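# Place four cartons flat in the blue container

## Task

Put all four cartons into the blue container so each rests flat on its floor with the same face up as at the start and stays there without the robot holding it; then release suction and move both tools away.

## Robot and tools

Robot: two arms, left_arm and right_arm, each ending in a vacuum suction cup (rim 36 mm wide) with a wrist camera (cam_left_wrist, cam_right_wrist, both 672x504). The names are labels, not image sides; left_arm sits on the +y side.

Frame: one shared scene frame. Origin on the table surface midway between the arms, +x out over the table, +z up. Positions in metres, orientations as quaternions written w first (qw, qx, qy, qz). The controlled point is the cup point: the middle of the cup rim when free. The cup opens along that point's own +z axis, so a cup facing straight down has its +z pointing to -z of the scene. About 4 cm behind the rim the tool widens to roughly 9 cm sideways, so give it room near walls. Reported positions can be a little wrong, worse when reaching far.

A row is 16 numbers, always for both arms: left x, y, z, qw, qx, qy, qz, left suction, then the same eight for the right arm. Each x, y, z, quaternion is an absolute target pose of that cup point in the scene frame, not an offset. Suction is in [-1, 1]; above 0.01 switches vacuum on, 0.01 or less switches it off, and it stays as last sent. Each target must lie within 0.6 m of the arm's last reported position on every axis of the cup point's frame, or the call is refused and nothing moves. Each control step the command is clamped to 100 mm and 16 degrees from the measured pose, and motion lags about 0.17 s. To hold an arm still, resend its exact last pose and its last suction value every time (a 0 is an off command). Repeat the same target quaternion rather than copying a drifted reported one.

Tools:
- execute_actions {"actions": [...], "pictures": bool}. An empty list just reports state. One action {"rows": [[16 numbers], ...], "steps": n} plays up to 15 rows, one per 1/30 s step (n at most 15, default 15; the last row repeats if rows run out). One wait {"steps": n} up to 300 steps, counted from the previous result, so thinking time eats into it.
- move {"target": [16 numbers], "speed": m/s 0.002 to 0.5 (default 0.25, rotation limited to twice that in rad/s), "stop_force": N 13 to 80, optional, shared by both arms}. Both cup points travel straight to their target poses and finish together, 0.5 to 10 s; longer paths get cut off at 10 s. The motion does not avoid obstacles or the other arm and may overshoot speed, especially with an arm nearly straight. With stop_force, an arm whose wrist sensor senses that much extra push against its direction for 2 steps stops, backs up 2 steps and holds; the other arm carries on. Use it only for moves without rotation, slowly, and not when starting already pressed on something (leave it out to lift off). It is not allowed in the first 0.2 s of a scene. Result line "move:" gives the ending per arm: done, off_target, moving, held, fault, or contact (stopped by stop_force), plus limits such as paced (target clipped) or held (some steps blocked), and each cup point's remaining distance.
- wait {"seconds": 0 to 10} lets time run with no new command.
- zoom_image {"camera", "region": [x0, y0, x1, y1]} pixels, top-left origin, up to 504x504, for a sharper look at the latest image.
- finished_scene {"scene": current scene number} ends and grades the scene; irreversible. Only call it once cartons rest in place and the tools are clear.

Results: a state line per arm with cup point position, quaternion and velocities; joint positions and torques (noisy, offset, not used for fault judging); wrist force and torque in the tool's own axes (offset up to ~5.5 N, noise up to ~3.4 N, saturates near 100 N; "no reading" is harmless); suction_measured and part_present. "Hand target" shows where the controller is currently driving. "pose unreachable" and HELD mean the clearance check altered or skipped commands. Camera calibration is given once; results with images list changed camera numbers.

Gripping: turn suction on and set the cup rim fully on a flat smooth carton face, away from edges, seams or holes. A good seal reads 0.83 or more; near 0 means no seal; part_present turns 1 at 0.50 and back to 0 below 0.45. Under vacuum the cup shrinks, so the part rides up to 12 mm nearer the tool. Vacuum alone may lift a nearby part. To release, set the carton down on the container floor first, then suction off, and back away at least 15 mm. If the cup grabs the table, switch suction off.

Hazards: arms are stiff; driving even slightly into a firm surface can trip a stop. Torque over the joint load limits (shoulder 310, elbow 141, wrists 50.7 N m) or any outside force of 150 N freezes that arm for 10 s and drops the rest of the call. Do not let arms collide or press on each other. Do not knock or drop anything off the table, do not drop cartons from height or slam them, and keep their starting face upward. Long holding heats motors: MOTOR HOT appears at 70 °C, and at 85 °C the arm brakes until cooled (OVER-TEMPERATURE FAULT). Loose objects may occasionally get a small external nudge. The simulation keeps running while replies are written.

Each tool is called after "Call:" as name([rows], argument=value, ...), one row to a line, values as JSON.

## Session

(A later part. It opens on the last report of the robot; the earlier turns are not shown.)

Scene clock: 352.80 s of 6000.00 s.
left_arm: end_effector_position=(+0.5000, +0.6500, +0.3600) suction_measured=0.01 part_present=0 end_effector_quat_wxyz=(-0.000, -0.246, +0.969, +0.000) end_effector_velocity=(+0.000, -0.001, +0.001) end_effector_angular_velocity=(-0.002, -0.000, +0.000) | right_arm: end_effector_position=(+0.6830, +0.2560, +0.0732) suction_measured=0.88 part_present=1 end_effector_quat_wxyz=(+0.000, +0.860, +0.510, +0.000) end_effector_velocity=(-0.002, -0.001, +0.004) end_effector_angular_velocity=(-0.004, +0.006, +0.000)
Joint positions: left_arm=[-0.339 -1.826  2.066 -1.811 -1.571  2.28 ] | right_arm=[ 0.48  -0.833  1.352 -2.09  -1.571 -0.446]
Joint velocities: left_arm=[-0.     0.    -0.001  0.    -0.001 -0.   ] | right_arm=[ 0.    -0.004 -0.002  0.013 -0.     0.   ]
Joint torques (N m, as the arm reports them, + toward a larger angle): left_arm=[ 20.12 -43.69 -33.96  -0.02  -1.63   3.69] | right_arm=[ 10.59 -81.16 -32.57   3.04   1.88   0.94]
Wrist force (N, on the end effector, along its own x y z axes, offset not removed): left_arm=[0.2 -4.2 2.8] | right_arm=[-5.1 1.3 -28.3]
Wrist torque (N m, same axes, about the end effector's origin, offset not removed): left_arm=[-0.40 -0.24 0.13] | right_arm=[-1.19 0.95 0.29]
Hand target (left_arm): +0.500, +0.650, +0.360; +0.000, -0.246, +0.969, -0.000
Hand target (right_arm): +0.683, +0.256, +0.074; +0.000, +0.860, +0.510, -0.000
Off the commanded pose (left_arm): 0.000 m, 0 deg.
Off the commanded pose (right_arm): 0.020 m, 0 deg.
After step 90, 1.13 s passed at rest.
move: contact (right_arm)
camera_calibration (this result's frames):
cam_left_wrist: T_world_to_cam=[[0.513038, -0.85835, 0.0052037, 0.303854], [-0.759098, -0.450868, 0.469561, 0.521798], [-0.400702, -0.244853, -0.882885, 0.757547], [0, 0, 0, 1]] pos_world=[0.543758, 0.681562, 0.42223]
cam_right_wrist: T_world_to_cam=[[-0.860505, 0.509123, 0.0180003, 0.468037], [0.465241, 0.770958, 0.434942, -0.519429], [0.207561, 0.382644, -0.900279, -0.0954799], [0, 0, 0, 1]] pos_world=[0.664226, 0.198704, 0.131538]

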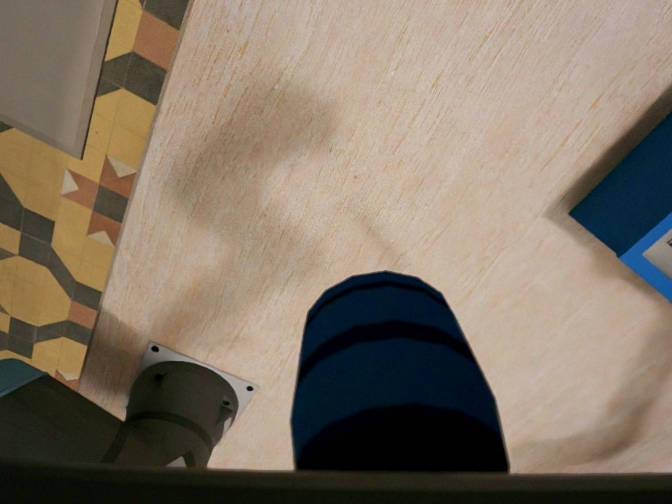

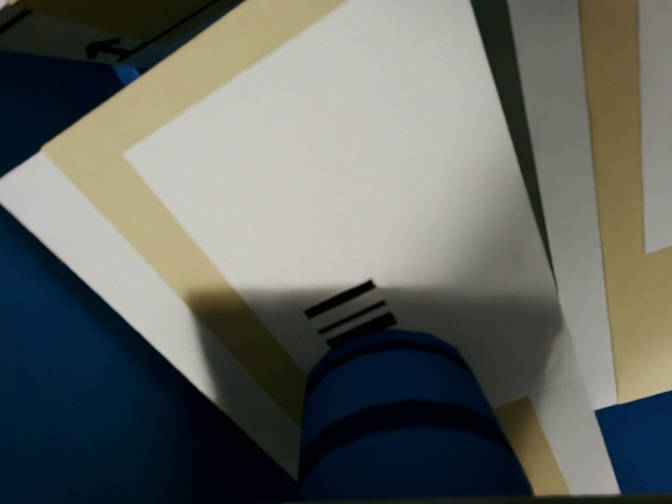

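Call:
move(target=[0.5,0.65,0.36,0,-0.246,0.969,0,0,0.683,0.256,0.082,0,0.860,0.510,0,1], speed=0.02)

Call:
move(target=[0.5,0.65,0.36,0,-0.246,0.969,0,0,0.668,0.256,0.082,0,0.864,0.503,0,1], speed=0.01, stop_force=15)

Call:
move(target=[0.5,0.65,0.36,0,-0.246,0.969,0,0,0.668,0.256,0.053,0,0.864,0.503,0,1], speed=0.01, stop_force=13)

Scene clock: 376.47 s of 6000.00 s.
left_arm: end_effector_position=(+0.5000, +0.6500, +0.3600) suction_measured=0.01 part_present=0 end_effector_quat_wxyz=(-0.000, -0.246, +0.969, +0.000) end_effector_velocity=(+0.000, +0.001, -0.000) end_effector_angular_velocity=(+0.002, -0.000, +0.001) | right_arm: end_effector_position=(+0.6830, +0.2560, +0.0818) suction_measured=0.88 part_present=1 end_effector_quat_wxyz=(-0.000, +0.860, +0.510, +0.000) end_effector_velocity=(-0.000, -0.000, +0.002) end_effector_angular_velocity=(-0.001, +0.000, -0.000)
Joint positions: left_arm=[-0.339 -1.826  2.066 -1.811 -1.571  2.28 ] | right_arm=[ 0.48  -0.84   1.347 -2.078 -1.571 -0.446]
Joint velocities: left_arm=[ 0.    -0.     0.     0.     0.002 -0.001] | right_arm=[-0.    -0.002 -0.001  0.003 -0.     0.   ]
Joint torques (N m, as the arm reports them, + toward a larger angle): left_arm=[ 20.22 -44.06 -35.37   0.02  -1.82   3.83] | right_arm=[   8.9  -120.08  -50.25   -0.31    1.7    -1.82]
Wrist force (N, on the end effector, along its own x y z axes, offset not removed): left_arm=[0.5 -1.2 -4.9] | right_arm=[0.7 1.0 5.4]
Wrist torque (N m, same axes, about the end effector's origin, offset not removed): left_arm=[-0.15 -0.12 0.15] | right_arm=[0.00 -0.30 0.08]
Hand target (left_arm): +0.500, +0.650, +0.360; +0.000, -0.246, +0.969, +0.000
Hand target (right_arm): +0.683, +0.256, +0.082; -0.000, +0.860, +0.510, +0.000
Off the commanded pose (left_arm): 0.000 m, 0 deg.
Off the commanded pose (right_arm): 0.000 m, 0 deg.
After step 90, 19.90 s passed at rest.
move: done
camera_calibration (this result's frames):
cam_left_wrist: T_world_to_cam=[[0.513038, -0.85835, 0.00520366, 0.303854], [-0.759098, -0.450868, 0.469561, 0.521798], [-0.400702, -0.244853, -0.882885, 0.757547], [0, 0, 0, 1]] pos_world=[0.543758, 0.681562, 0.42223]
cam_right_wrist: T_world_to_cam=[[-0.860507, 0.509116, 0.0181136, 0.467842], [0.465292, 0.770962, 0.43488, -0.523183], [0.20744, 0.382645, -0.900306, -0.0876304], [0, 0, 0, 1]] pos_world=[0.664192, 0.1987, 0.140153]

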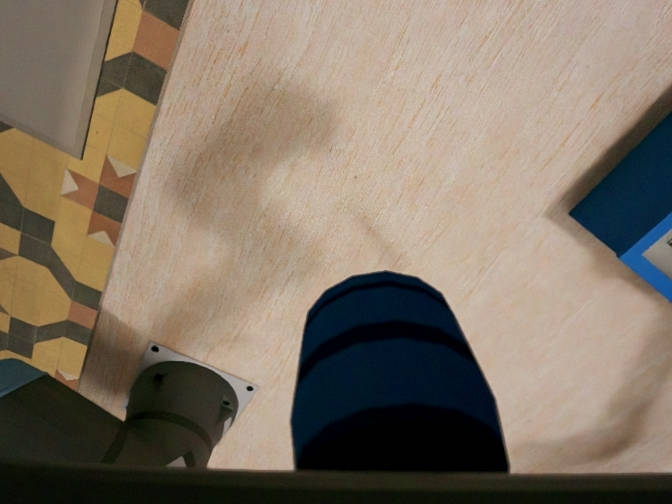

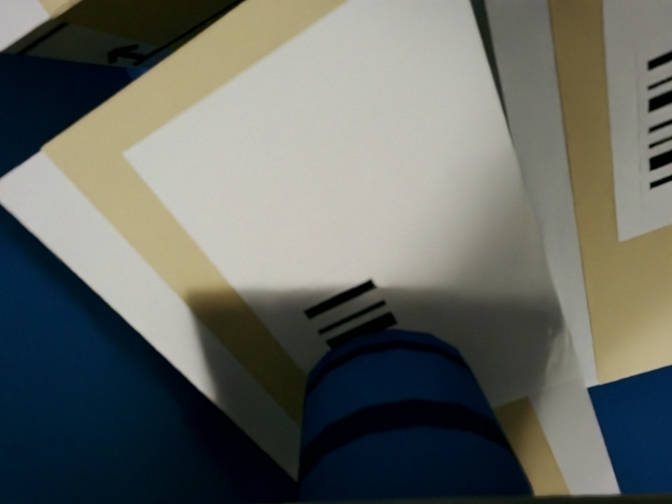

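Scene clock: 378.20 s of 6000.00 s.
left_arm: end_effector_position=(+0.5000, +0.6500, +0.3600) suction_measured=0.01 part_present=0 end_effector_quat_wxyz=(-0.000, -0.246, +0.969, +0.000) end_effector_velocity=(+0.000, -0.000, +0.000) end_effector_angular_velocity=(+0.000, -0.000, +0.001) | right_arm: end_effector_position=(+0.6683, +0.2560, +0.0820) suction_measured=0.88 part_present=1 end_effector_quat_wxyz=(+0.000, +0.864, +0.503, -0.000) end_effector_velocity=(-0.002, -0.000, -0.001) end_effector_angular_velocity=(-0.000, +0.001, -0.003)
Joint positions: left_arm=[-0.339 -1.826  2.066 -1.811 -1.571  2.28 ] | right_arm=[ 0.488 -0.855  1.375 -2.09  -1.571 -0.421]
Joint velocities: left_arm=[-0.     0.    -0.001  0.     0.    -0.001] | right_arm=[ 0.001 -0.002  0.004 -0.002  0.001  0.004]
Joint torques (N m, as the arm reports them, + toward a larger angle): left_arm=[ 19.95 -43.95 -35.86  -0.18  -1.77   3.63] | right_arm=[  12.45 -120.25  -38.08   -7.91    1.82    1.4 ]
Wrist force (N, on the end effector, along its own x y z axes, offset not removed): left_arm=[2.5 3.4 0.4] | right_arm=[1.7 2.1 5.2]
Wrist torque (N m, same axes, about the end effector's origin, offset not removed): left_arm=[0.45 -0.72 0.06] | right_arm=[-0.11 -0.40 0.14]
Hand target (left_arm): +0.500, +0.650, +0.360; +0.000, -0.246, +0.969, +0.000
Hand target (right_arm): +0.668, +0.256, +0.082; +0.000, +0.864, +0.503, -0.000
Off the commanded pose (left_arm): 0.000 m, 0 deg.
Off the commanded pose (right_arm): 0.000 m, 0 deg.
move: done
camera_calibration (this result's frames):
cam_left_wrist: T_world_to_cam=[[0.513038, -0.85835, 0.00520349, 0.303854], [-0.759098, -0.450868, 0.469561, 0.521798], [-0.400702, -0.244853, -0.882885, 0.757547], [0, 0, 0, 1]] pos_world=[0.543758, 0.681562, 0.42223]
cam_right_wrist: T_world_to_cam=[[-0.852335, 0.522682, 0.0181245, 0.446235], [0.477455, 0.763503, 0.434856, -0.52263], [0.213453, 0.379296, -0.900318, -0.0875305], [0, 0, 0, 1]] pos_world=[0.648558, 0.19899, 0.140375]

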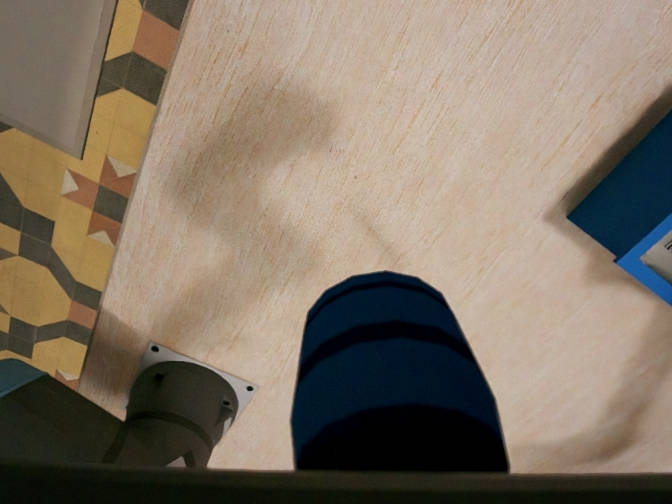

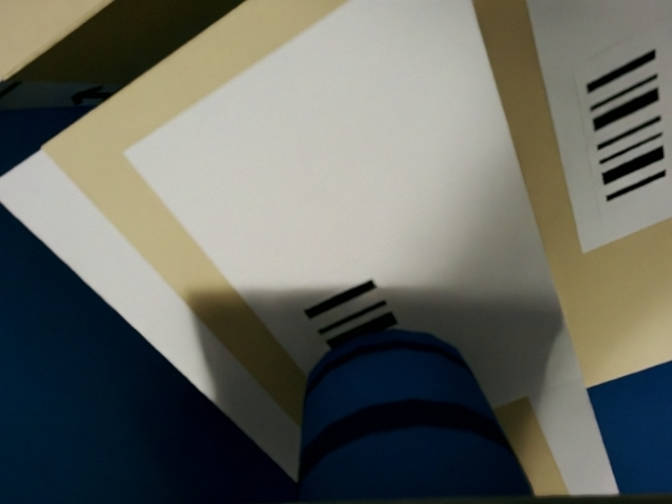

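Scene clock: 380.63 s of 6000.00 s.
left_arm: end_effector_position=(+0.5000, +0.6500, +0.3600) suction_measured=0.01 part_present=0 end_effector_quat_wxyz=(-0.000, -0.246, +0.969, +0.000) end_effector_velocity=(+0.000, +0.000, -0.000) end_effector_angular_velocity=(+0.001, -0.000, +0.001) | right_arm: end_effector_position=(+0.6682, +0.2561, +0.0617) suction_measured=0.88 part_present=1 end_effector_quat_wxyz=(-0.000, +0.864, +0.503, +0.000) end_effector_velocity=(-0.001, +0.000, +0.003) end_effector_angular_velocity=(-0.000, +0.002, +0.000)
Joint positions: left_arm=[-0.339 -1.826  2.066 -1.811 -1.571  2.28 ] | right_arm=[ 0.488 -0.838  1.385 -2.118 -1.571 -0.421]
Joint velocities: left_arm=[-0.     0.     0.     0.     0.001 -0.001] | right_arm=[ 0.    -0.003 -0.001  0.005  0.001  0.   ]
Joint torques (N m, as the arm reports them, + toward a larger angle): left_arm=[ 20.87 -44.22 -36.71   0.    -1.77   3.62] | right_arm=[ 10.41 -87.57 -31.15   3.27   1.57   1.22]
Wrist force (N, on the end effector, along its own x y z axes, offset not removed): left_arm=[-5.1 1.2 -0.5] | right_arm=[1.4 2.3 -23.8]
Wrist torque (N m, same axes, about the end effector's origin, offset not removed): left_arm=[0.25 0.75 0.07] | right_arm=[0.03 -0.14 0.10]
Hand target (left_arm): +0.500, +0.650, +0.360; +0.000, -0.246, +0.969, +0.000
Hand target (right_arm): +0.668, +0.256, +0.062; -0.000, +0.864, +0.503, +0.000
Off the commanded pose (left_arm): 0.000 m, 0 deg.
Off the commanded pose (right_arm): 0.009 m, 0 deg.
move: contact (right_arm)
camera_calibration (this result's frames):
cam_left_wrist: T_world_to_cam=[[0.513038, -0.85835, 0.00520368, 0.303854], [-0.759098, -0.450868, 0.469561, 0.521798], [-0.400702, -0.244853, -0.882885, 0.757547], [0, 0, 0, 1]] pos_world=[0.543758, 0.681562, 0.42223]
cam_right_wrist: T_world_to_cam=[[-0.852235, 0.522849, 0.0179878, 0.446367], [0.477481, 0.763314, 0.435159, -0.513824], [0.213792, 0.379447, -0.900174, -0.106043], [0, 0, 0, 1]] pos_world=[0.648422, 0.199064, 0.120109]

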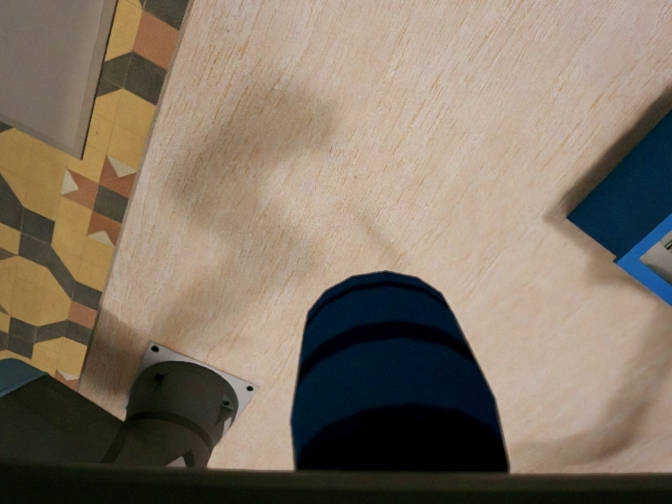

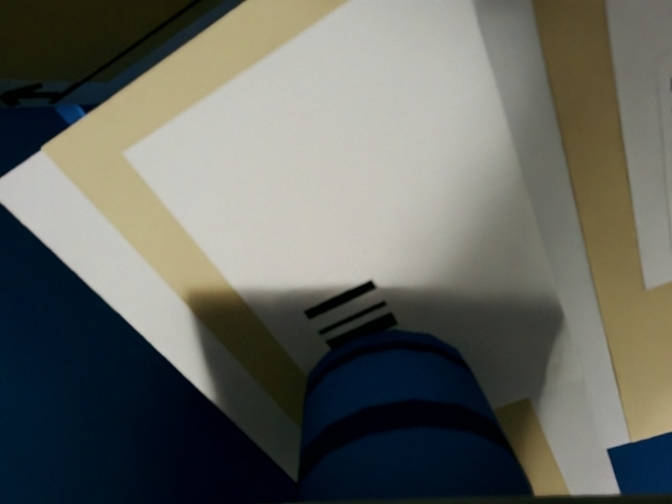

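Call:
move(target=[0.5,0.65,0.36,0,-0.246,0.969,0,0,0.668,0.256,0.064,0,0.864,0.503,0,0], speed=0.02)

Call:
move(target=[0.5,0.65,0.36,0,-0.246,0.969,0,0,0.668,0.25,0.3,0,0.864,0.503,0,0], speed=0.25)

Scene clock: 387.00 s of 6000.00 s.
left_arm: end_effector_position=(+0.5000, +0.6500, +0.3600) suction_measured=0.01 part_present=0 end_effector_quat_wxyz=(-0.000, -0.246, +0.969, +0.000) end_effector_velocity=(-0.000, -0.000, -0.000) end_effector_angular_velocity=(-0.000, +0.000, -0.002) | right_arm: end_effector_position=(+0.6680, +0.2560, +0.0639) suction_measured=0.00 part_present=0 end_effector_quat_wxyz=(-0.000, +0.864, +0.503, -0.000) end_effector_velocity=(+0.000, -0.000, +0.000) end_effector_angular_velocity=(-0.000, -0.000, -0.000)
Joint positions: left_arm=[-0.339 -1.826  2.066 -1.811 -1.571  2.28 ] | right_arm=[ 0.488 -0.84   1.384 -2.114 -1.571 -0.421]
Joint velocities: left_arm=[ 0.    -0.     0.    -0.    -0.     0.002] | right_arm=[-0.    -0.    -0.     0.001 -0.     0.   ]
Joint torques (N m, as the arm reports them, + toward a larger angle): left_arm=[ 19.48 -42.4  -37.92  -0.16  -1.74   3.75] | right_arm=[   3.74 -100.21  -37.79    1.48    1.87    1.84]
Wrist force (N, on the end effector, along its own x y z axes, offset not removed): left_arm=[-6.0 -0.6 -3.1] | right_arm=[0.7 1.6 -14.4]
Wrist torque (N m, same axes, about the end effector's origin, offset not removed): left_arm=[0.03 0.80 0.18] | right_arm=[0.06 -0.18 0.16]
Hand target (left_arm): +0.500, +0.650, +0.360; +0.000, -0.246, +0.969, +0.000
Hand target (right_arm): +0.668, +0.256, +0.064; +0.000, +0.864, +0.503, +0.000
Off the commanded pose (left_arm): 0.000 m, 0 deg.
Off the commanded pose (right_arm): 0.000 m, 0 deg.
After step 90, 2.67 s passed at rest.
move: done
camera_calibration (this result's frames):
cam_left_wrist: T_world_to_cam=[[0.513038, -0.85835, 0.00520358, 0.303854], [-0.759098, -0.450868, 0.469561, 0.521798], [-0.400702, -0.244853, -0.882885, 0.757547], [0, 0, 0, 1]] pos_world=[0.543758, 0.681562, 0.42223]
cam_right_wrist: T_world_to_cam=[[-0.852168, 0.522955, 0.0181159, 0.446191], [0.477691, 0.763345, 0.434875, -0.514764], [0.213591, 0.37924, -0.900309, -0.103841], [0, 0, 0, 1]] pos_world=[0.648307, 0.198986, 0.122286]

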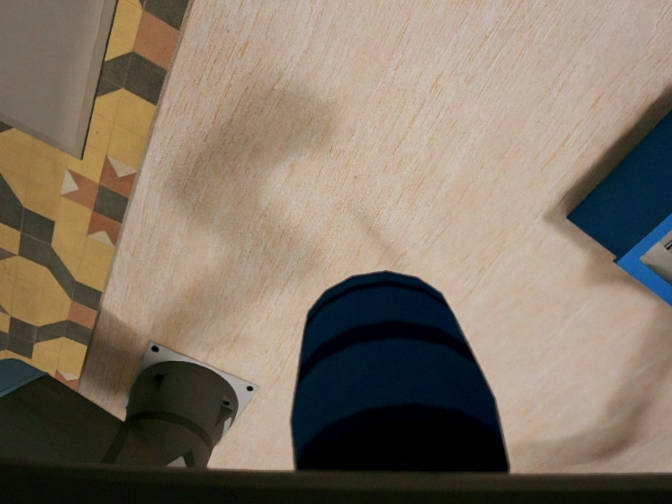

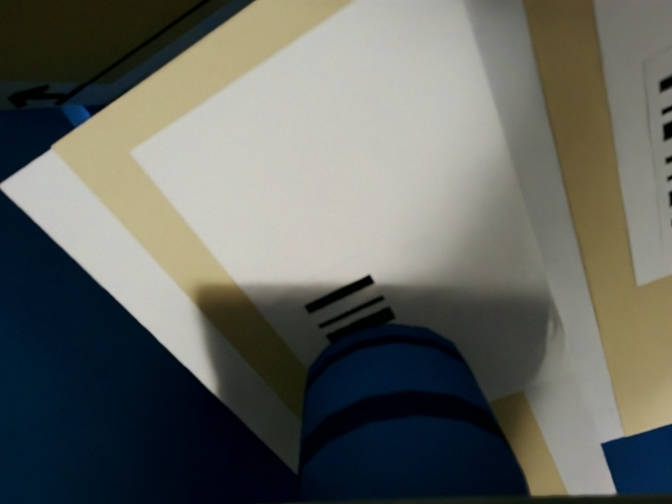

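Scene clock: 388.60 s of 6000.00 s.
left_arm: end_effector_position=(+0.5000, +0.6500, +0.3600) suction_measured=0.01 part_present=0 end_effector_quat_wxyz=(-0.000, -0.246, +0.969, +0.000) end_effector_velocity=(+0.000, -0.000, +0.000) end_effector_angular_velocity=(-0.001, -0.000, -0.001) | right_arm: end_effector_position=(+0.6678, +0.2499, +0.2998) suction_measured=0.00 part_present=0 end_effector_quat_wxyz=(-0.000, +0.864, +0.503, +0.000) end_effector_velocity=(+0.000, -0.000, +0.002) end_effector_angular_velocity=(-0.001, -0.000, -0.000)
Joint positions: left_arm=[-0.339 -1.826  2.066 -1.811 -1.571  2.28 ] | right_arm=[ 0.484 -0.995  1.201 -1.777 -1.571 -0.426]
Joint velocities: left_arm=[-0.     0.    -0.001  0.    -0.001  0.001] | right_arm=[-0.    -0.    -0.003  0.004 -0.001 -0.   ]
Joint torques (N m, as the arm reports them, + toward a larger angle): left_arm=[ 21.57 -42.97 -37.54  -0.16  -1.56   3.81] | right_arm=[  -6.49 -108.83  -53.61   -0.2    -1.99   -1.81]
Wrist force (N, on the end effector, along its own x y z axes, offset not removed): left_arm=[-0.9 -3.9 1.9] | right_arm=[2.3 2.3 4.4]
Wrist torque (N m, same axes, about the end effector's origin, offset not removed): left_arm=[-0.54 0.03 0.11] | right_arm=[0.10 -0.60 0.15]
Hand target (left_arm): +0.500, +0.650, +0.360; +0.000, -0.246, +0.969, +0.000
Hand target (right_arm): +0.668, +0.250, +0.300; -0.000, +0.864, +0.503, +0.000
Off the commanded pose (left_arm): 0.000 m, 0 deg.
Off the commanded pose (right_arm): 0.000 m, 0 deg.
move: done
camera_calibration (this result's frames):
cam_left_wrist: T_world_to_cam=[[0.513038, -0.85835, 0.00520366, 0.303854], [-0.759098, -0.450868, 0.469561, 0.521798], [-0.400702, -0.244853, -0.882885, 0.757547], [0, 0, 0, 1]] pos_world=[0.543758, 0.681562, 0.42223]
cam_right_wrist: T_world_to_cam=[[-0.852185, 0.522925, 0.0181842, 0.4449], [0.477675, 0.763318, 0.43494, -0.612593], [0.213561, 0.379335, -0.900276, 0.110887], [0, 0, 0, 1]] pos_world=[0.648076, 0.192891, 0.35818]

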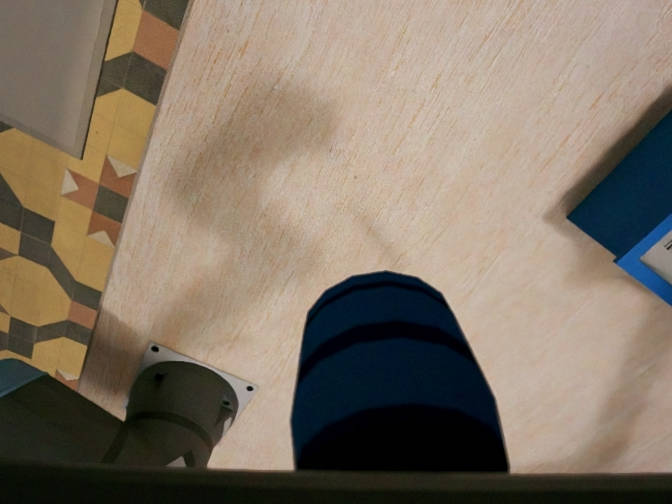

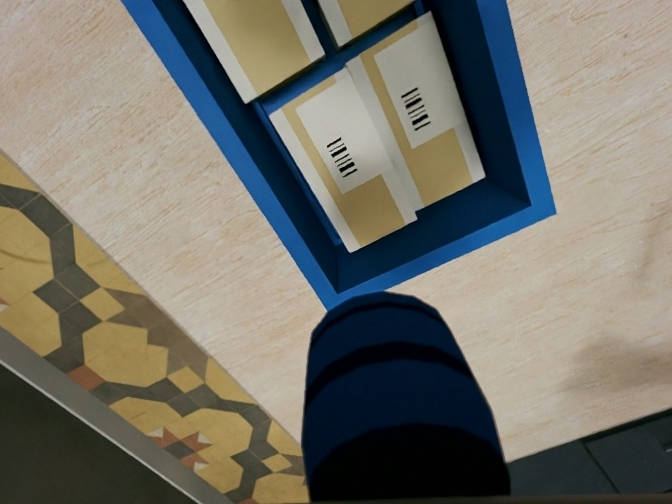

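Call:
zoom_image(camera="cam_right_wrist", region=[220,0,520,270])

Region (220, 0, 520, 270) of cam_right_wrist's 672x504 image, scaled by 1.680, with more detail than that image has; it fills the top 454 rows of this view, and the rest is white.

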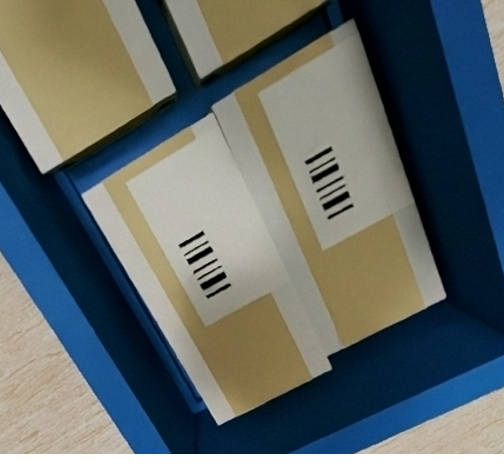

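Call:
move(target=[0.5,0.65,0.36,0,-0.246,0.969,0,0,0.62,-0.3,0.3,0,0.864,0.503,0,0], speed=0.4)

Call:
move(target=[0.69,0.33,0.24,0,-0.246,0.969,0,0,0.62,-0.3,0.3,0,0.864,0.503,0,0], speed=0.4)

Scene clock: 402.63 s of 6000.00 s.
left_arm: end_effector_position=(+0.5000, +0.6500, +0.3600) suction_measured=0.01 part_present=0 end_effector_quat_wxyz=(-0.000, -0.246, +0.969, +0.000) end_effector_velocity=(+0.000, -0.001, +0.001) end_effector_angular_velocity=(-0.002, -0.000, -0.000) | right_arm: end_effector_position=(+0.6213, -0.2997, +0.2999) suction_measured=0.00 part_present=0 end_effector_quat_wxyz=(+0.000, +0.864, +0.503, +0.000) end_effector_velocity=(-0.000, -0.003, -0.000) end_effector_angular_velocity=(+0.001, +0.001, +0.001)
Joint positions: left_arm=[-0.339 -1.826  2.066 -1.811 -1.571  2.28 ] | right_arm=[-0.126 -1.531  1.918 -1.958 -1.57  -1.035]
Joint velocities: left_arm=[-0.    -0.    -0.001 -0.    -0.002 -0.   ] | right_arm=[-0.004 -0.002  0.002  0.001  0.001 -0.005]
Joint torques (N m, as the arm reports them, + toward a larger angle): left_arm=[ 20.88 -43.84 -39.51  -0.16  -1.68   3.7 ] | right_arm=[ -8.36 -65.15 -38.69  -7.12   2.47  -2.21]
Wrist force (N, on the end effector, along its own x y z axes, offset not removed): left_arm=[-1.9 -4.7 1.2] | right_arm=[-3.5 2.6 3.4]
Wrist torque (N m, same axes, about the end effector's origin, offset not removed): left_arm=[-0.63 0.06 0.09] | right_arm=[0.25 0.42 0.04]
Hand target (left_arm): +0.500, +0.650, +0.360; +0.000, -0.246, +0.969, +0.000
Hand target (right_arm): +0.621, -0.300, +0.300; +0.000, +0.864, +0.503, +0.000
Off the commanded pose (left_arm): 0.000 m, 0 deg.
Off the commanded pose (right_arm): 0.001 m, 0 deg.
After step 90, 8.90 s passed at rest.
move: done
camera_calibration (this result's frames):
cam_left_wrist: T_world_to_cam=[[0.513038, -0.85835, 0.00520363, 0.303854], [-0.759098, -0.450868, 0.469561, 0.521798], [-0.400702, -0.244853, -0.882885, 0.757547], [0, 0, 0, 1]] pos_world=[0.543758, 0.681562, 0.42223]
cam_right_wrist: T_world_to_cam=[[-0.85218, 0.522953, 0.0176007, 0.692797], [0.477334, 0.76318, 0.435555, -0.170942], [0.214343, 0.379573, -0.89999, 0.328836], [0, 0, 0, 1]] pos_world=[0.6015, -0.356658, 0.35821]

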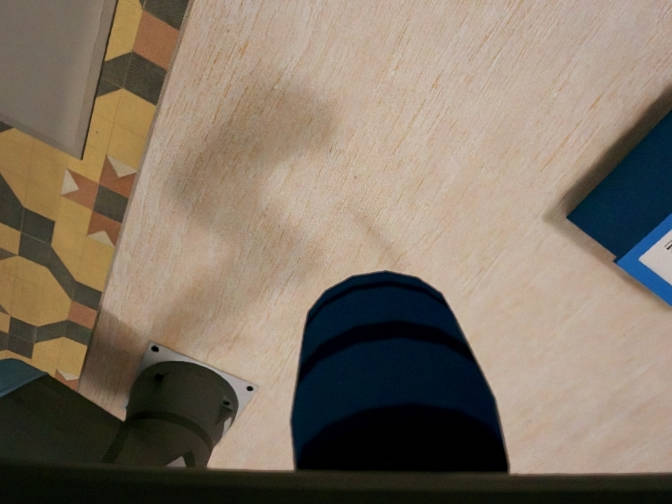

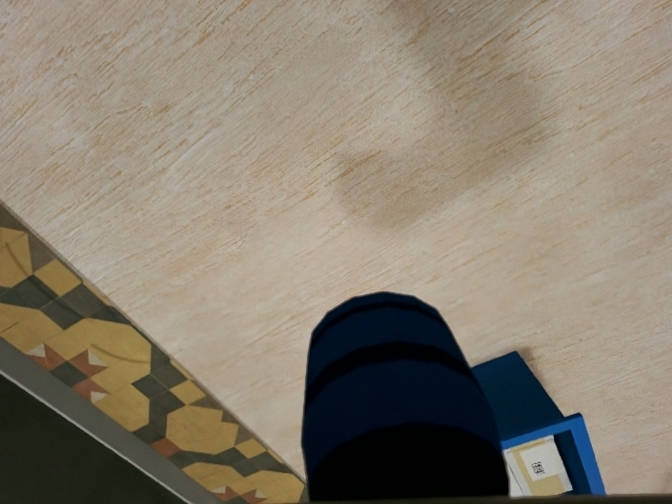

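Scene clock: 404.37 s of 6000.00 s.
left_arm: end_effector_position=(+0.6898, +0.3300, +0.2403) suction_measured=0.01 part_present=0 end_effector_quat_wxyz=(+0.000, -0.246, +0.969, -0.000) end_effector_velocity=(+0.001, -0.002, -0.001) end_effector_angular_velocity=(+0.001, +0.002, -0.001) | right_arm: end_effector_position=(+0.6200, -0.3000, +0.3000) suction_measured=0.00 part_present=0 end_effector_quat_wxyz=(+0.000, +0.864, +0.503, +0.000) end_effector_velocity=(-0.001, +0.000, +0.000) end_effector_angular_velocity=(+0.000, +0.000, +0.000)
Joint positions: left_arm=[-0.625 -1.302  1.762 -2.031 -1.571  1.994] | right_arm=[-0.126 -1.533  1.919 -1.957 -1.571 -1.035]
Joint velocities: left_arm=[-0.001  0.004 -0.004  0.002 -0.001  0.001] | right_arm=[ 0.001 -0.001  0.     0.001  0.     0.   ]
Joint torques (N m, as the arm reports them, + toward a larger angle): left_arm=[-18.11 -49.26 -52.98   0.02   1.27  -3.33] | right_arm=[ -7.31 -61.87 -38.3   -0.65  -2.06  -1.92]
Wrist force (N, on the end effector, along its own x y z axes, offset not removed): left_arm=[-0.8 0.4 -3.0] | right_arm=[0.3 3.1 2.4]
Wrist torque (N m, same axes, about the end effector's origin, offset not removed): left_arm=[0.25 0.00 0.30] | right_arm=[0.38 -0.17 0.09]
Hand target (left_arm): +0.690, +0.330, +0.240; +0.000, -0.246, +0.969, -0.000
Hand target (right_arm): +0.620, -0.300, +0.300; +0.000, +0.864, +0.503, +0.000
Off the commanded pose (left_arm): 0.000 m, 0 deg.
Off the commanded pose (right_arm): 0.000 m, 0 deg.
move: done
camera_calibration (this result's frames):
cam_left_wrist: T_world_to_cam=[[0.513036, -0.858348, 0.00569723, -0.0676936], [-0.75925, -0.450688, 0.469489, 0.57782], [-0.400417, -0.24519, -0.88292, 0.649489], [0, 0, 0, 1]] pos_world=[0.733505, 0.36156, 0.302553]
cam_right_wrist: T_world_to_cam=[[-0.852185, 0.522927, 0.0181126, 0.691735], [0.477664, 0.76336, 0.434877, -0.170076], [0.213583, 0.379248, -0.900308, 0.329833], [0, 0, 0, 1]] pos_world=[0.600279, -0.356986, 0.358384]

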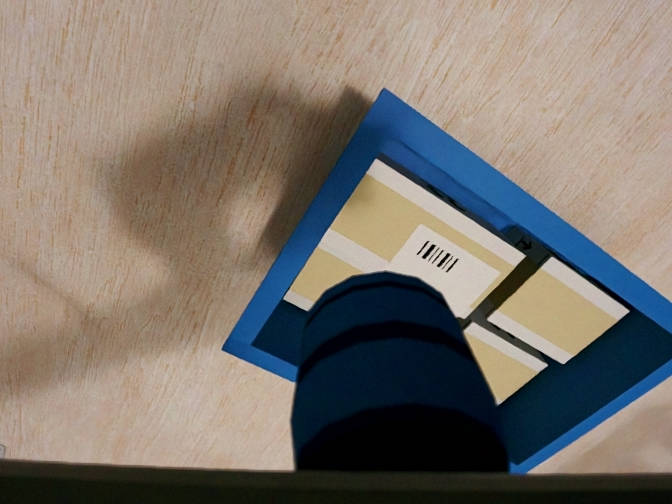

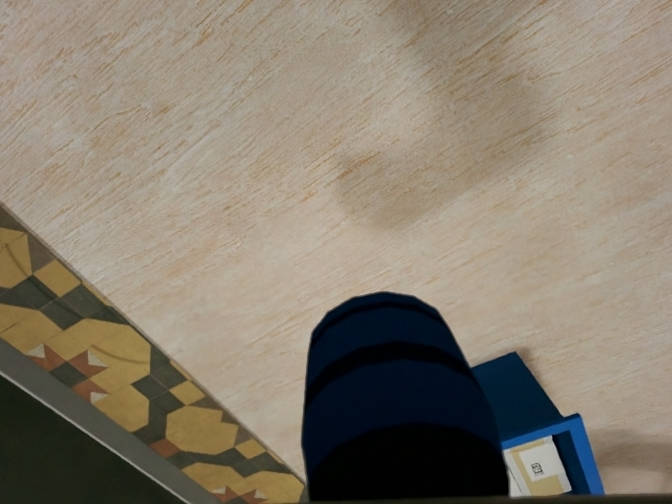

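Call:
zoom_image(camera="cam_left_wrist", region=[220,80,640,380])

Region (220, 80, 640, 380) of cam_left_wrist's 672x504 image, scaled by 1.200, with more detail than that image has; it fills the top 360 rows of this view, and the rest is white.

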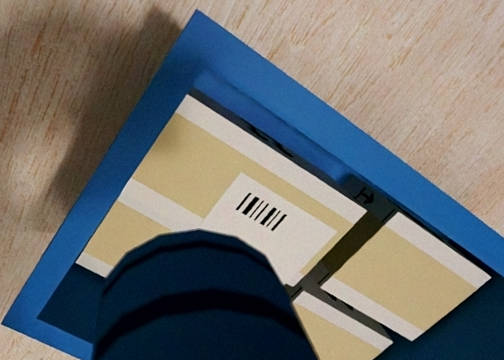

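Call:
move(target=[0.665,0.28,0.11,0,0.893,0.449,0,0,0.62,-0.3,0.3,0,0.864,0.503,0,0], speed=0.4)

Call:
move(target=[0.665,0.28,0.05,0,0.893,0.449,0,0,0.62,-0.3,0.3,0,0.864,0.503,0,0], speed=0.015, stop_force=15)

Call:
move(target=[0.665,0.24,0.09,0,0.893,0.449,0,0,0.62,-0.3,0.3,0,0.864,0.503,0,0], speed=0.1)

Scene clock: 431.83 s of 6000.00 s.
left_arm: end_effector_position=(+0.6651, +0.2799, +0.1100) suction_measured=0.01 part_present=0 end_effector_quat_wxyz=(+0.000, +0.893, +0.450, +0.000) end_effector_velocity=(-0.000, -0.000, -0.000) end_effector_angular_velocity=(-0.001, +0.001, -0.014) | right_arm: end_effector_position=(+0.6200, -0.3000, +0.3000) suction_measured=0.00 part_present=0 end_effector_quat_wxyz=(+0.000, +0.864, +0.503, -0.000) end_effector_velocity=(+0.000, -0.000, +0.001) end_effector_angular_velocity=(+0.000, -0.001, -0.000)
Joint positions: left_arm=[-0.694 -1.183  1.865 -2.253 -1.571  4.631] | right_arm=[-0.126 -1.533  1.919 -1.957 -1.571 -1.035]
Joint velocities: left_arm=[-0.     0.001  0.    -0.001 -0.001  0.014] | right_arm=[-0.    -0.001 -0.    -0.     0.    -0.   ]
Joint torques (N m, as the arm reports them, + toward a larger angle): left_arm=[-12.06 -55.46 -23.39  -7.03  -2.1    3.93] | right_arm=[ -3.44 -60.62 -39.58  -0.66  -1.91  -1.27]
Wrist force (N, on the end effector, along its own x y z axes, offset not removed): left_arm=[3.2 0.2 -0.1] | right_arm=[3.0 1.3 3.3]
Wrist torque (N m, same axes, about the end effector's origin, offset not removed): left_arm=[0.10 -0.66 0.45] | right_arm=[-0.04 -0.66 0.08]
Hand target (left_arm): +0.665, +0.280, +0.110; +0.000, +0.893, +0.449, -0.000
Hand target (right_arm): +0.620, -0.300, +0.300; -0.000, +0.864, +0.503, -0.000
Off the commanded pose (left_arm): 0.000 m, 0 deg.
Off the commanded pose (right_arm): 0.000 m, 0 deg.
After step 90, 20.43 s passed at rest.
move: done
camera_calibration (this result's frames):
cam_left_wrist: T_world_to_cam=[[-0.827466, 0.561492, 0.00516218, 0.396909], [0.497737, 0.729193, 0.469612, -0.568587], [0.259919, 0.391158, -0.882858, -0.105012], [0, 0, 0, 1]] pos_world=[0.63873, 0.232825, 0.172256]
cam_right_wrist: T_world_to_cam=[[-0.852185, 0.522928, 0.0181142, 0.691734], [0.477666, 0.76336, 0.434876, -0.170075], [0.213581, 0.379247, -0.900308, 0.329835], [0, 0, 0, 1]] pos_world=[0.600277, -0.356987, 0.358384]

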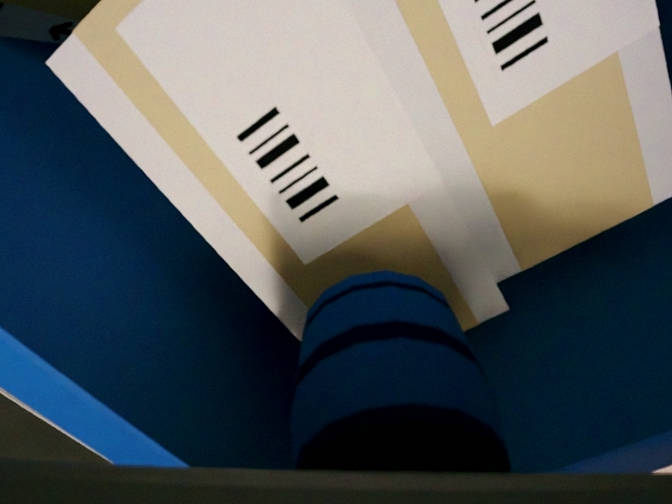

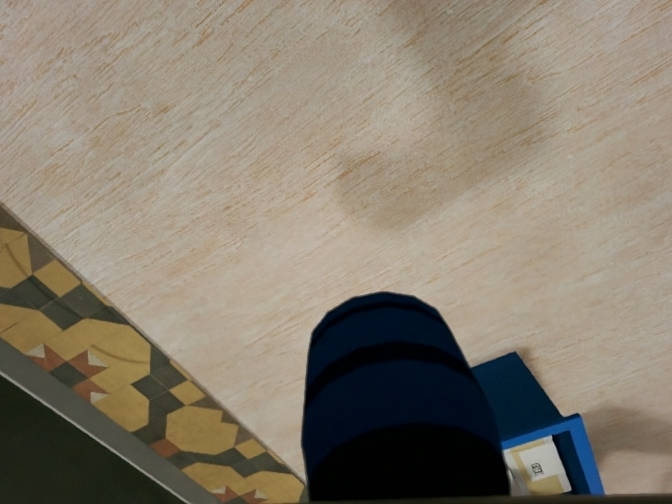

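Scene clock: 435.43 s of 6000.00 s.
left_arm: end_effector_position=(+0.6650, +0.2800, +0.0619) suction_measured=0.01 part_present=0 end_effector_quat_wxyz=(+0.000, +0.893, +0.449, +0.000) end_effector_velocity=(-0.001, +0.001, +0.003) end_effector_angular_velocity=(+0.004, +0.005, +0.001) | right_arm: end_effector_position=(+0.6200, -0.3000, +0.3000) suction_measured=0.00 part_present=0 end_effector_quat_wxyz=(+0.000, +0.864, +0.503, -0.000) end_effector_velocity=(-0.000, +0.000, +0.000) end_effector_angular_velocity=(-0.000, +0.000, +0.001)
Joint positions: left_arm=[-0.694 -1.128  1.892 -2.334 -1.571  4.632] | right_arm=[-0.126 -1.533  1.919 -1.957 -1.571 -1.035]
Joint velocities: left_arm=[ 0.    -0.004 -0.002  0.011 -0.    -0.001] | right_arm=[ 0.    -0.001 -0.     0.001 -0.    -0.   ]
Joint torques (N m, as the arm reports them, + toward a larger angle): left_arm=[ 18.06 -82.68 -34.55   1.63  -1.27   3.06] | right_arm=[ -1.62 -60.37 -39.81  -0.48  -1.59  -1.03]
Wrist force (N, on the end effector, along its own x y z axes, offset not removed): left_arm=[2.0 2.7 -21.9] | right_arm=[0.9 2.2 3.1]
Wrist torque (N m, same axes, about the end effector's origin, offset not removed): left_arm=[-0.02 -0.32 0.16] | right_arm=[0.03 -0.37 0.10]
Hand target (left_arm): +0.665, +0.280, +0.063; +0.000, +0.893, +0.449, +0.000
Hand target (right_arm): +0.620, -0.300, +0.300; -0.000, +0.864, +0.503, -0.000
Off the commanded pose (left_arm): 0.012 m, 0 deg.
Off the commanded pose (right_arm): 0.000 m, 0 deg.
move: contact (left_arm)
camera_calibration (this result's frames):
cam_left_wrist: T_world_to_cam=[[-0.826837, 0.562419, 0.00513436, 0.396386], [0.498551, 0.728656, 0.469582, -0.54636], [0.260361, 0.390828, -0.882874, -0.147743], [0, 0, 0, 1]] pos_world=[0.638602, 0.232915, 0.124088]
cam_right_wrist: T_world_to_cam=[[-0.852185, 0.522928, 0.0181143, 0.691734], [0.477666, 0.76336, 0.434876, -0.170075], [0.213581, 0.379247, -0.900308, 0.329835], [0, 0, 0, 1]] pos_world=[0.600277, -0.356987, 0.358385]

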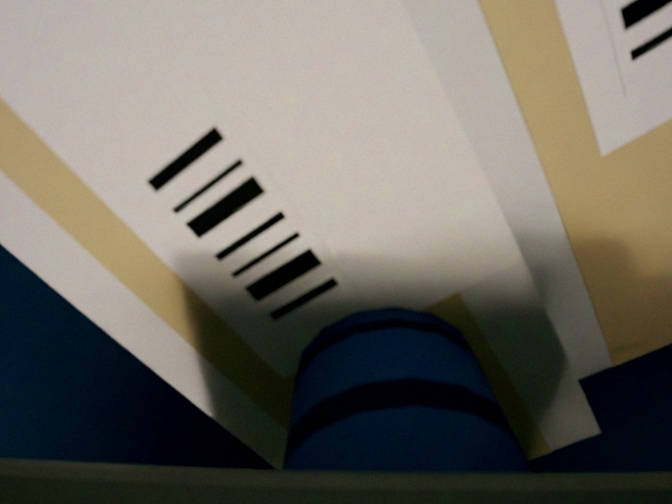

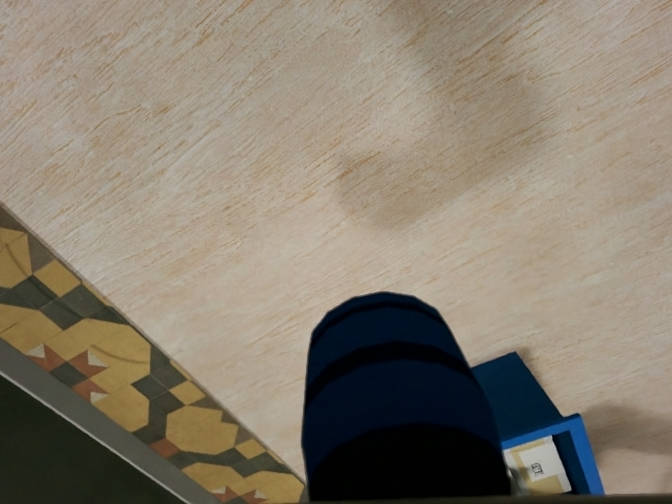

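Scene clock: 436.40 s of 6000.00 s.
left_arm: end_effector_position=(+0.6649, +0.2402, +0.0898) suction_measured=0.01 part_present=0 end_effector_quat_wxyz=(+0.000, +0.893, +0.449, -0.000) end_effector_velocity=(-0.001, -0.002, +0.001) end_effector_angular_velocity=(+0.001, +0.001, +0.000) | right_arm: end_effector_position=(+0.6200, -0.3000, +0.3000) suction_measured=0.00 part_present=0 end_effector_quat_wxyz=(+0.000, +0.864, +0.503, -0.000) end_effector_velocity=(+0.000, -0.000, -0.001) end_effector_angular_velocity=(-0.001, +0.001, +0.000)
Joint positions: left_arm=[-0.73  -1.135  1.836 -2.272 -1.571  4.596] | right_arm=[-0.126 -1.533  1.919 -1.957 -1.571 -1.035]
Joint velocities: left_arm=[-0.002 -0.    -0.002  0.003 -0.    -0.002] | right_arm=[ 0.     0.001 -0.     0.    -0.     0.   ]
Joint torques (N m, as the arm reports them, + toward a larger angle): left_arm=[-18.9  -97.85 -45.83  -0.25  -0.62  -2.97] | right_arm=[ -0.42 -62.38 -40.47  -0.87  -1.65  -0.81]
Wrist force (N, on the end effector, along its own x y z axes, offset not removed): left_arm=[-3.2 0.7 2.7] | right_arm=[3.1 1.5 1.8]
Wrist torque (N m, same axes, about the end effector's origin, offset not removed): left_arm=[0.32 0.38 0.19] | right_arm=[0.14 -0.63 0.05]
Hand target (left_arm): +0.665, +0.240, +0.090; +0.000, +0.893, +0.449, -0.000
Hand target (right_arm): +0.620, -0.300, +0.300; -0.000, +0.864, +0.503, -0.000
Off the commanded pose (left_arm): 0.000 m, 0 deg.
Off the commanded pose (right_arm): 0.000 m, 0 deg.
move: done
camera_calibration (this result's frames):
cam_left_wrist: T_world_to_cam=[[-0.82671, 0.562604, 0.00519248, 0.418385], [0.498763, 0.728566, 0.469497, -0.530629], [0.260358, 0.390728, -0.882919, -0.107461], [0, 0, 0, 1]] pos_world=[0.638519, 0.193201, 0.152077]
cam_right_wrist: T_world_to_cam=[[-0.852185, 0.522928, 0.0181144, 0.691734], [0.477666, 0.76336, 0.434876, -0.170075], [0.213581, 0.379247, -0.900308, 0.329835], [0, 0, 0, 1]] pos_world=[0.600277, -0.356987, 0.358384]

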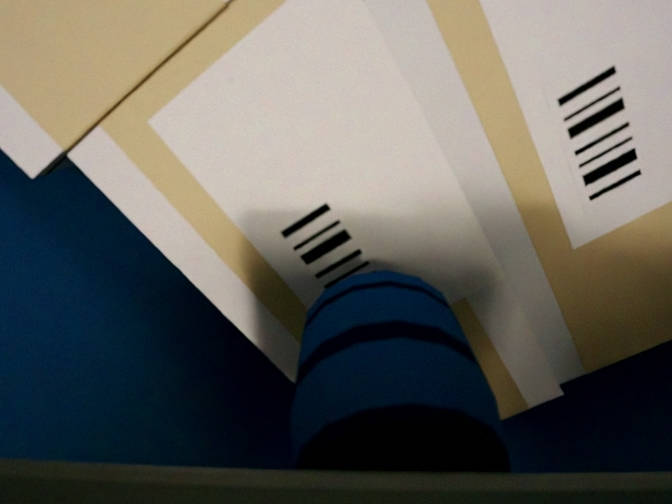

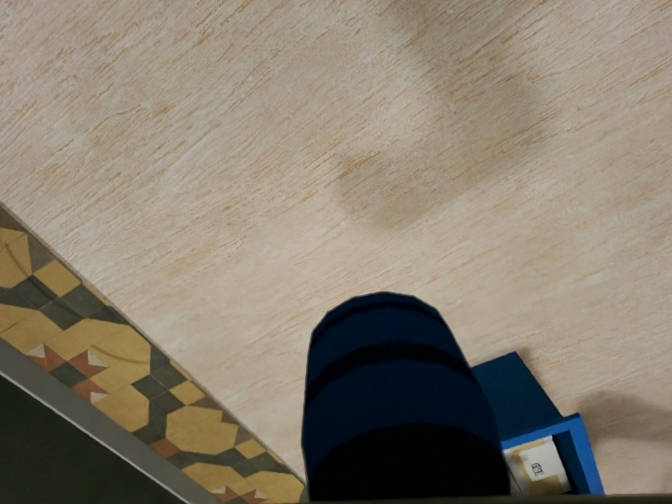

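Call:
move(target=[0.668,0.225,0.05,0,0.893,0.449,0,0,0.62,-0.3,0.3,0,0.864,0.503,0,0], speed=0.015, stop_force=15)

Call:
move(target=[0.66,0.24,0.28,0,0.893,0.449,0,0,0.62,-0.3,0.3,0,0.864,0.503,0,0], speed=0.3)

Scene clock: 450.93 s of 6000.00 s.
left_arm: end_effector_position=(+0.6670, +0.2297, +0.0631) suction_measured=0.01 part_present=0 end_effector_quat_wxyz=(+0.000, +0.893, +0.449, +0.000) end_effector_velocity=(-0.001, +0.001, +0.004) end_effector_angular_velocity=(+0.000, +0.002, -0.000) | right_arm: end_effector_position=(+0.6200, -0.3000, +0.3000) suction_measured=0.00 part_present=0 end_effector_quat_wxyz=(+0.000, +0.864, +0.503, -0.000) end_effector_velocity=(+0.000, -0.000, +0.000) end_effector_angular_velocity=(-0.000, -0.001, -0.000)
Joint positions: left_arm=[-0.738 -1.095  1.834 -2.31  -1.571  4.588] | right_arm=[-0.126 -1.533  1.919 -1.957 -1.571 -1.035]
Joint velocities: left_arm=[ 0.001 -0.006  0.001  0.008 -0.001  0.001] | right_arm=[ 0.     0.     0.    -0.001 -0.     0.   ]
Joint torques (N m, as the arm reports them, + toward a larger angle): left_arm=[ 18.09 -89.76 -31.06   1.03  -0.31   3.7 ] | right_arm=[  2.54 -58.01 -41.29  -0.71  -1.02   0.04]
Wrist force (N, on the end effector, along its own x y z axes, offset not removed): left_arm=[-0.6 -4.7 -18.3] | right_arm=[-0.1 2.8 3.0]
Wrist torque (N m, same axes, about the end effector's origin, offset not removed): left_arm=[-0.43 0.37 0.37] | right_arm=[0.27 -0.06 0.10]
Hand target (left_arm): +0.667, +0.230, +0.064; +0.000, +0.893, +0.449, +0.000
Hand target (right_arm): +0.620, -0.300, +0.300; -0.000, +0.864, +0.503, -0.000
Off the commanded pose (left_arm): 0.014 m, 0 deg.
Off the commanded pose (right_arm): 0.000 m, 0 deg.
After step 90, 9.23 s passed at rest.
move: contact (left_arm)
camera_calibration (this result's frames):
cam_left_wrist: T_world_to_cam=[[-0.826724, 0.562586, 0.00485529, 0.426255], [0.498606, 0.728653, 0.469529, -0.511346], [0.260613, 0.390592, -0.882904, -0.127588], [0, 0, 0, 1]] pos_world=[0.640606, 0.182623, 0.125374]
cam_right_wrist: T_world_to_cam=[[-0.852184, 0.522928, 0.0181144, 0.691734], [0.477666, 0.76336, 0.434876, -0.170075], [0.213581, 0.379247, -0.900308, 0.329835], [0, 0, 0, 1]] pos_world=[0.600277, -0.356987, 0.358384]

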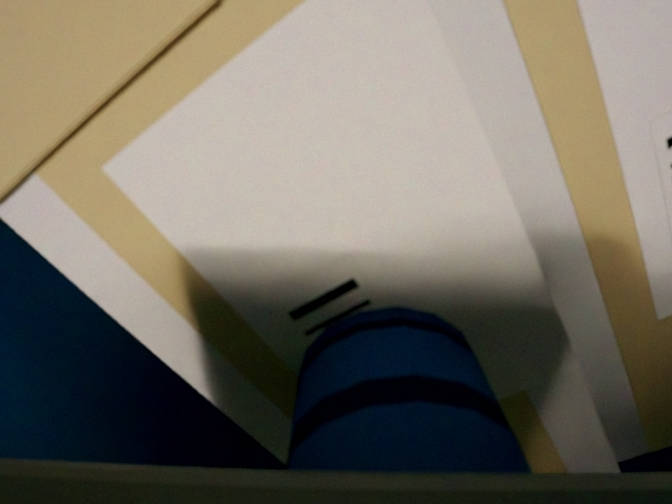

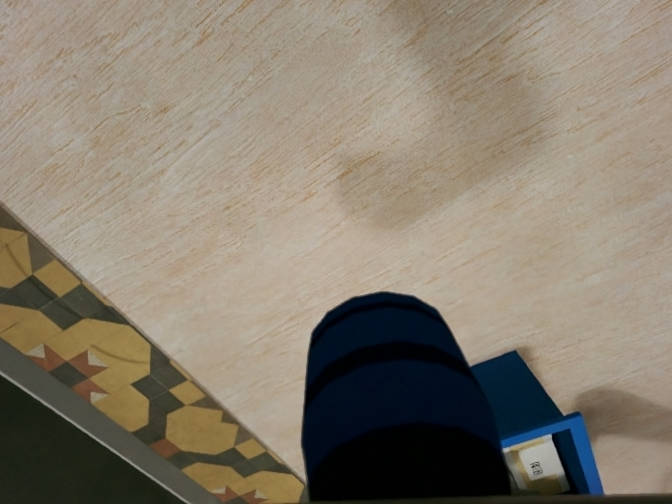

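Scene clock: 452.33 s of 6000.00 s.
left_arm: end_effector_position=(+0.6599, +0.2402, +0.2797) suction_measured=0.01 part_present=0 end_effector_quat_wxyz=(-0.000, +0.893, +0.449, +0.000) end_effector_velocity=(-0.000, -0.000, +0.003) end_effector_angular_velocity=(-0.000, +0.001, +0.000) | right_arm: end_effector_position=(+0.6200, -0.3000, +0.3000) suction_measured=0.00 part_present=0 end_effector_quat_wxyz=(+0.000, +0.864, +0.503, -0.000) end_effector_velocity=(-0.001, +0.000, +0.001) end_effector_angular_velocity=(+0.000, -0.001, +0.000)
Joint positions: left_arm=[-0.735 -1.304  1.689 -1.955 -1.571  4.592] | right_arm=[-0.126 -1.533  1.919 -1.957 -1.571 -1.035]
Joint velocities: left_arm=[ 0.    -0.001 -0.003  0.005 -0.001  0.   ] | right_arm=[ 0.    -0.002  0.     0.     0.     0.   ]
Joint torques (N m, as the arm reports them, + toward a larger angle): left_arm=[ 15.89 -85.57 -51.92  -0.59  -1.78   3.52] | right_arm=[  3.03 -58.94 -41.73  -0.84  -0.72   0.34]
Wrist force (N, on the end effector, along its own x y z axes, offset not removed): left_arm=[-3.6 -3.1 -0.2] | right_arm=[3.6 2.5 2.4]
Wrist torque (N m, same axes, about the end effector's origin, offset not removed): left_arm=[-0.30 0.58 0.35] | right_arm=[0.16 -0.68 0.04]
Hand target (left_arm): +0.660, +0.240, +0.280; +0.000, +0.893, +0.449, +0.000
Hand target (right_arm): +0.620, -0.300, +0.300; -0.000, +0.864, +0.503, -0.000
Off the commanded pose (left_arm): 0.000 m, 0 deg.
Off the commanded pose (right_arm): 0.000 m, 0 deg.
move: done
camera_calibration (this result's frames):
cam_left_wrist: T_world_to_cam=[[-0.826719, 0.562591, 0.00515836, 0.413272], [0.498695, 0.728519, 0.469642, -0.617205], [0.260458, 0.390834, -0.882842, 0.0614188], [0, 0, 0, 1]] pos_world=[0.63346, 0.193138, 0.341957]
cam_right_wrist: T_world_to_cam=[[-0.852184, 0.522928, 0.0181144, 0.691734], [0.477666, 0.76336, 0.434876, -0.170075], [0.213581, 0.379247, -0.900308, 0.329835], [0, 0, 0, 1]] pos_world=[0.600277, -0.356987, 0.358384]

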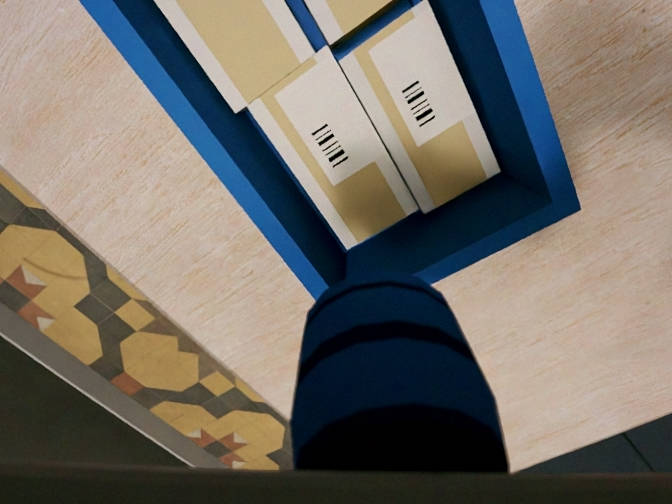

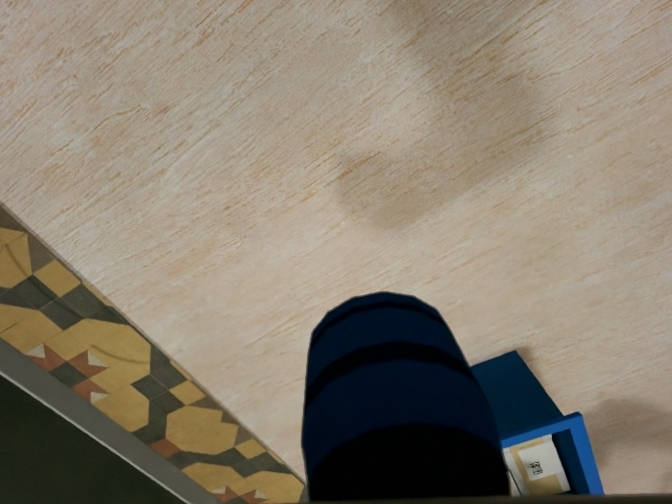

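Call:
finished_scene(scene=1)

The scene is finished: the task was done.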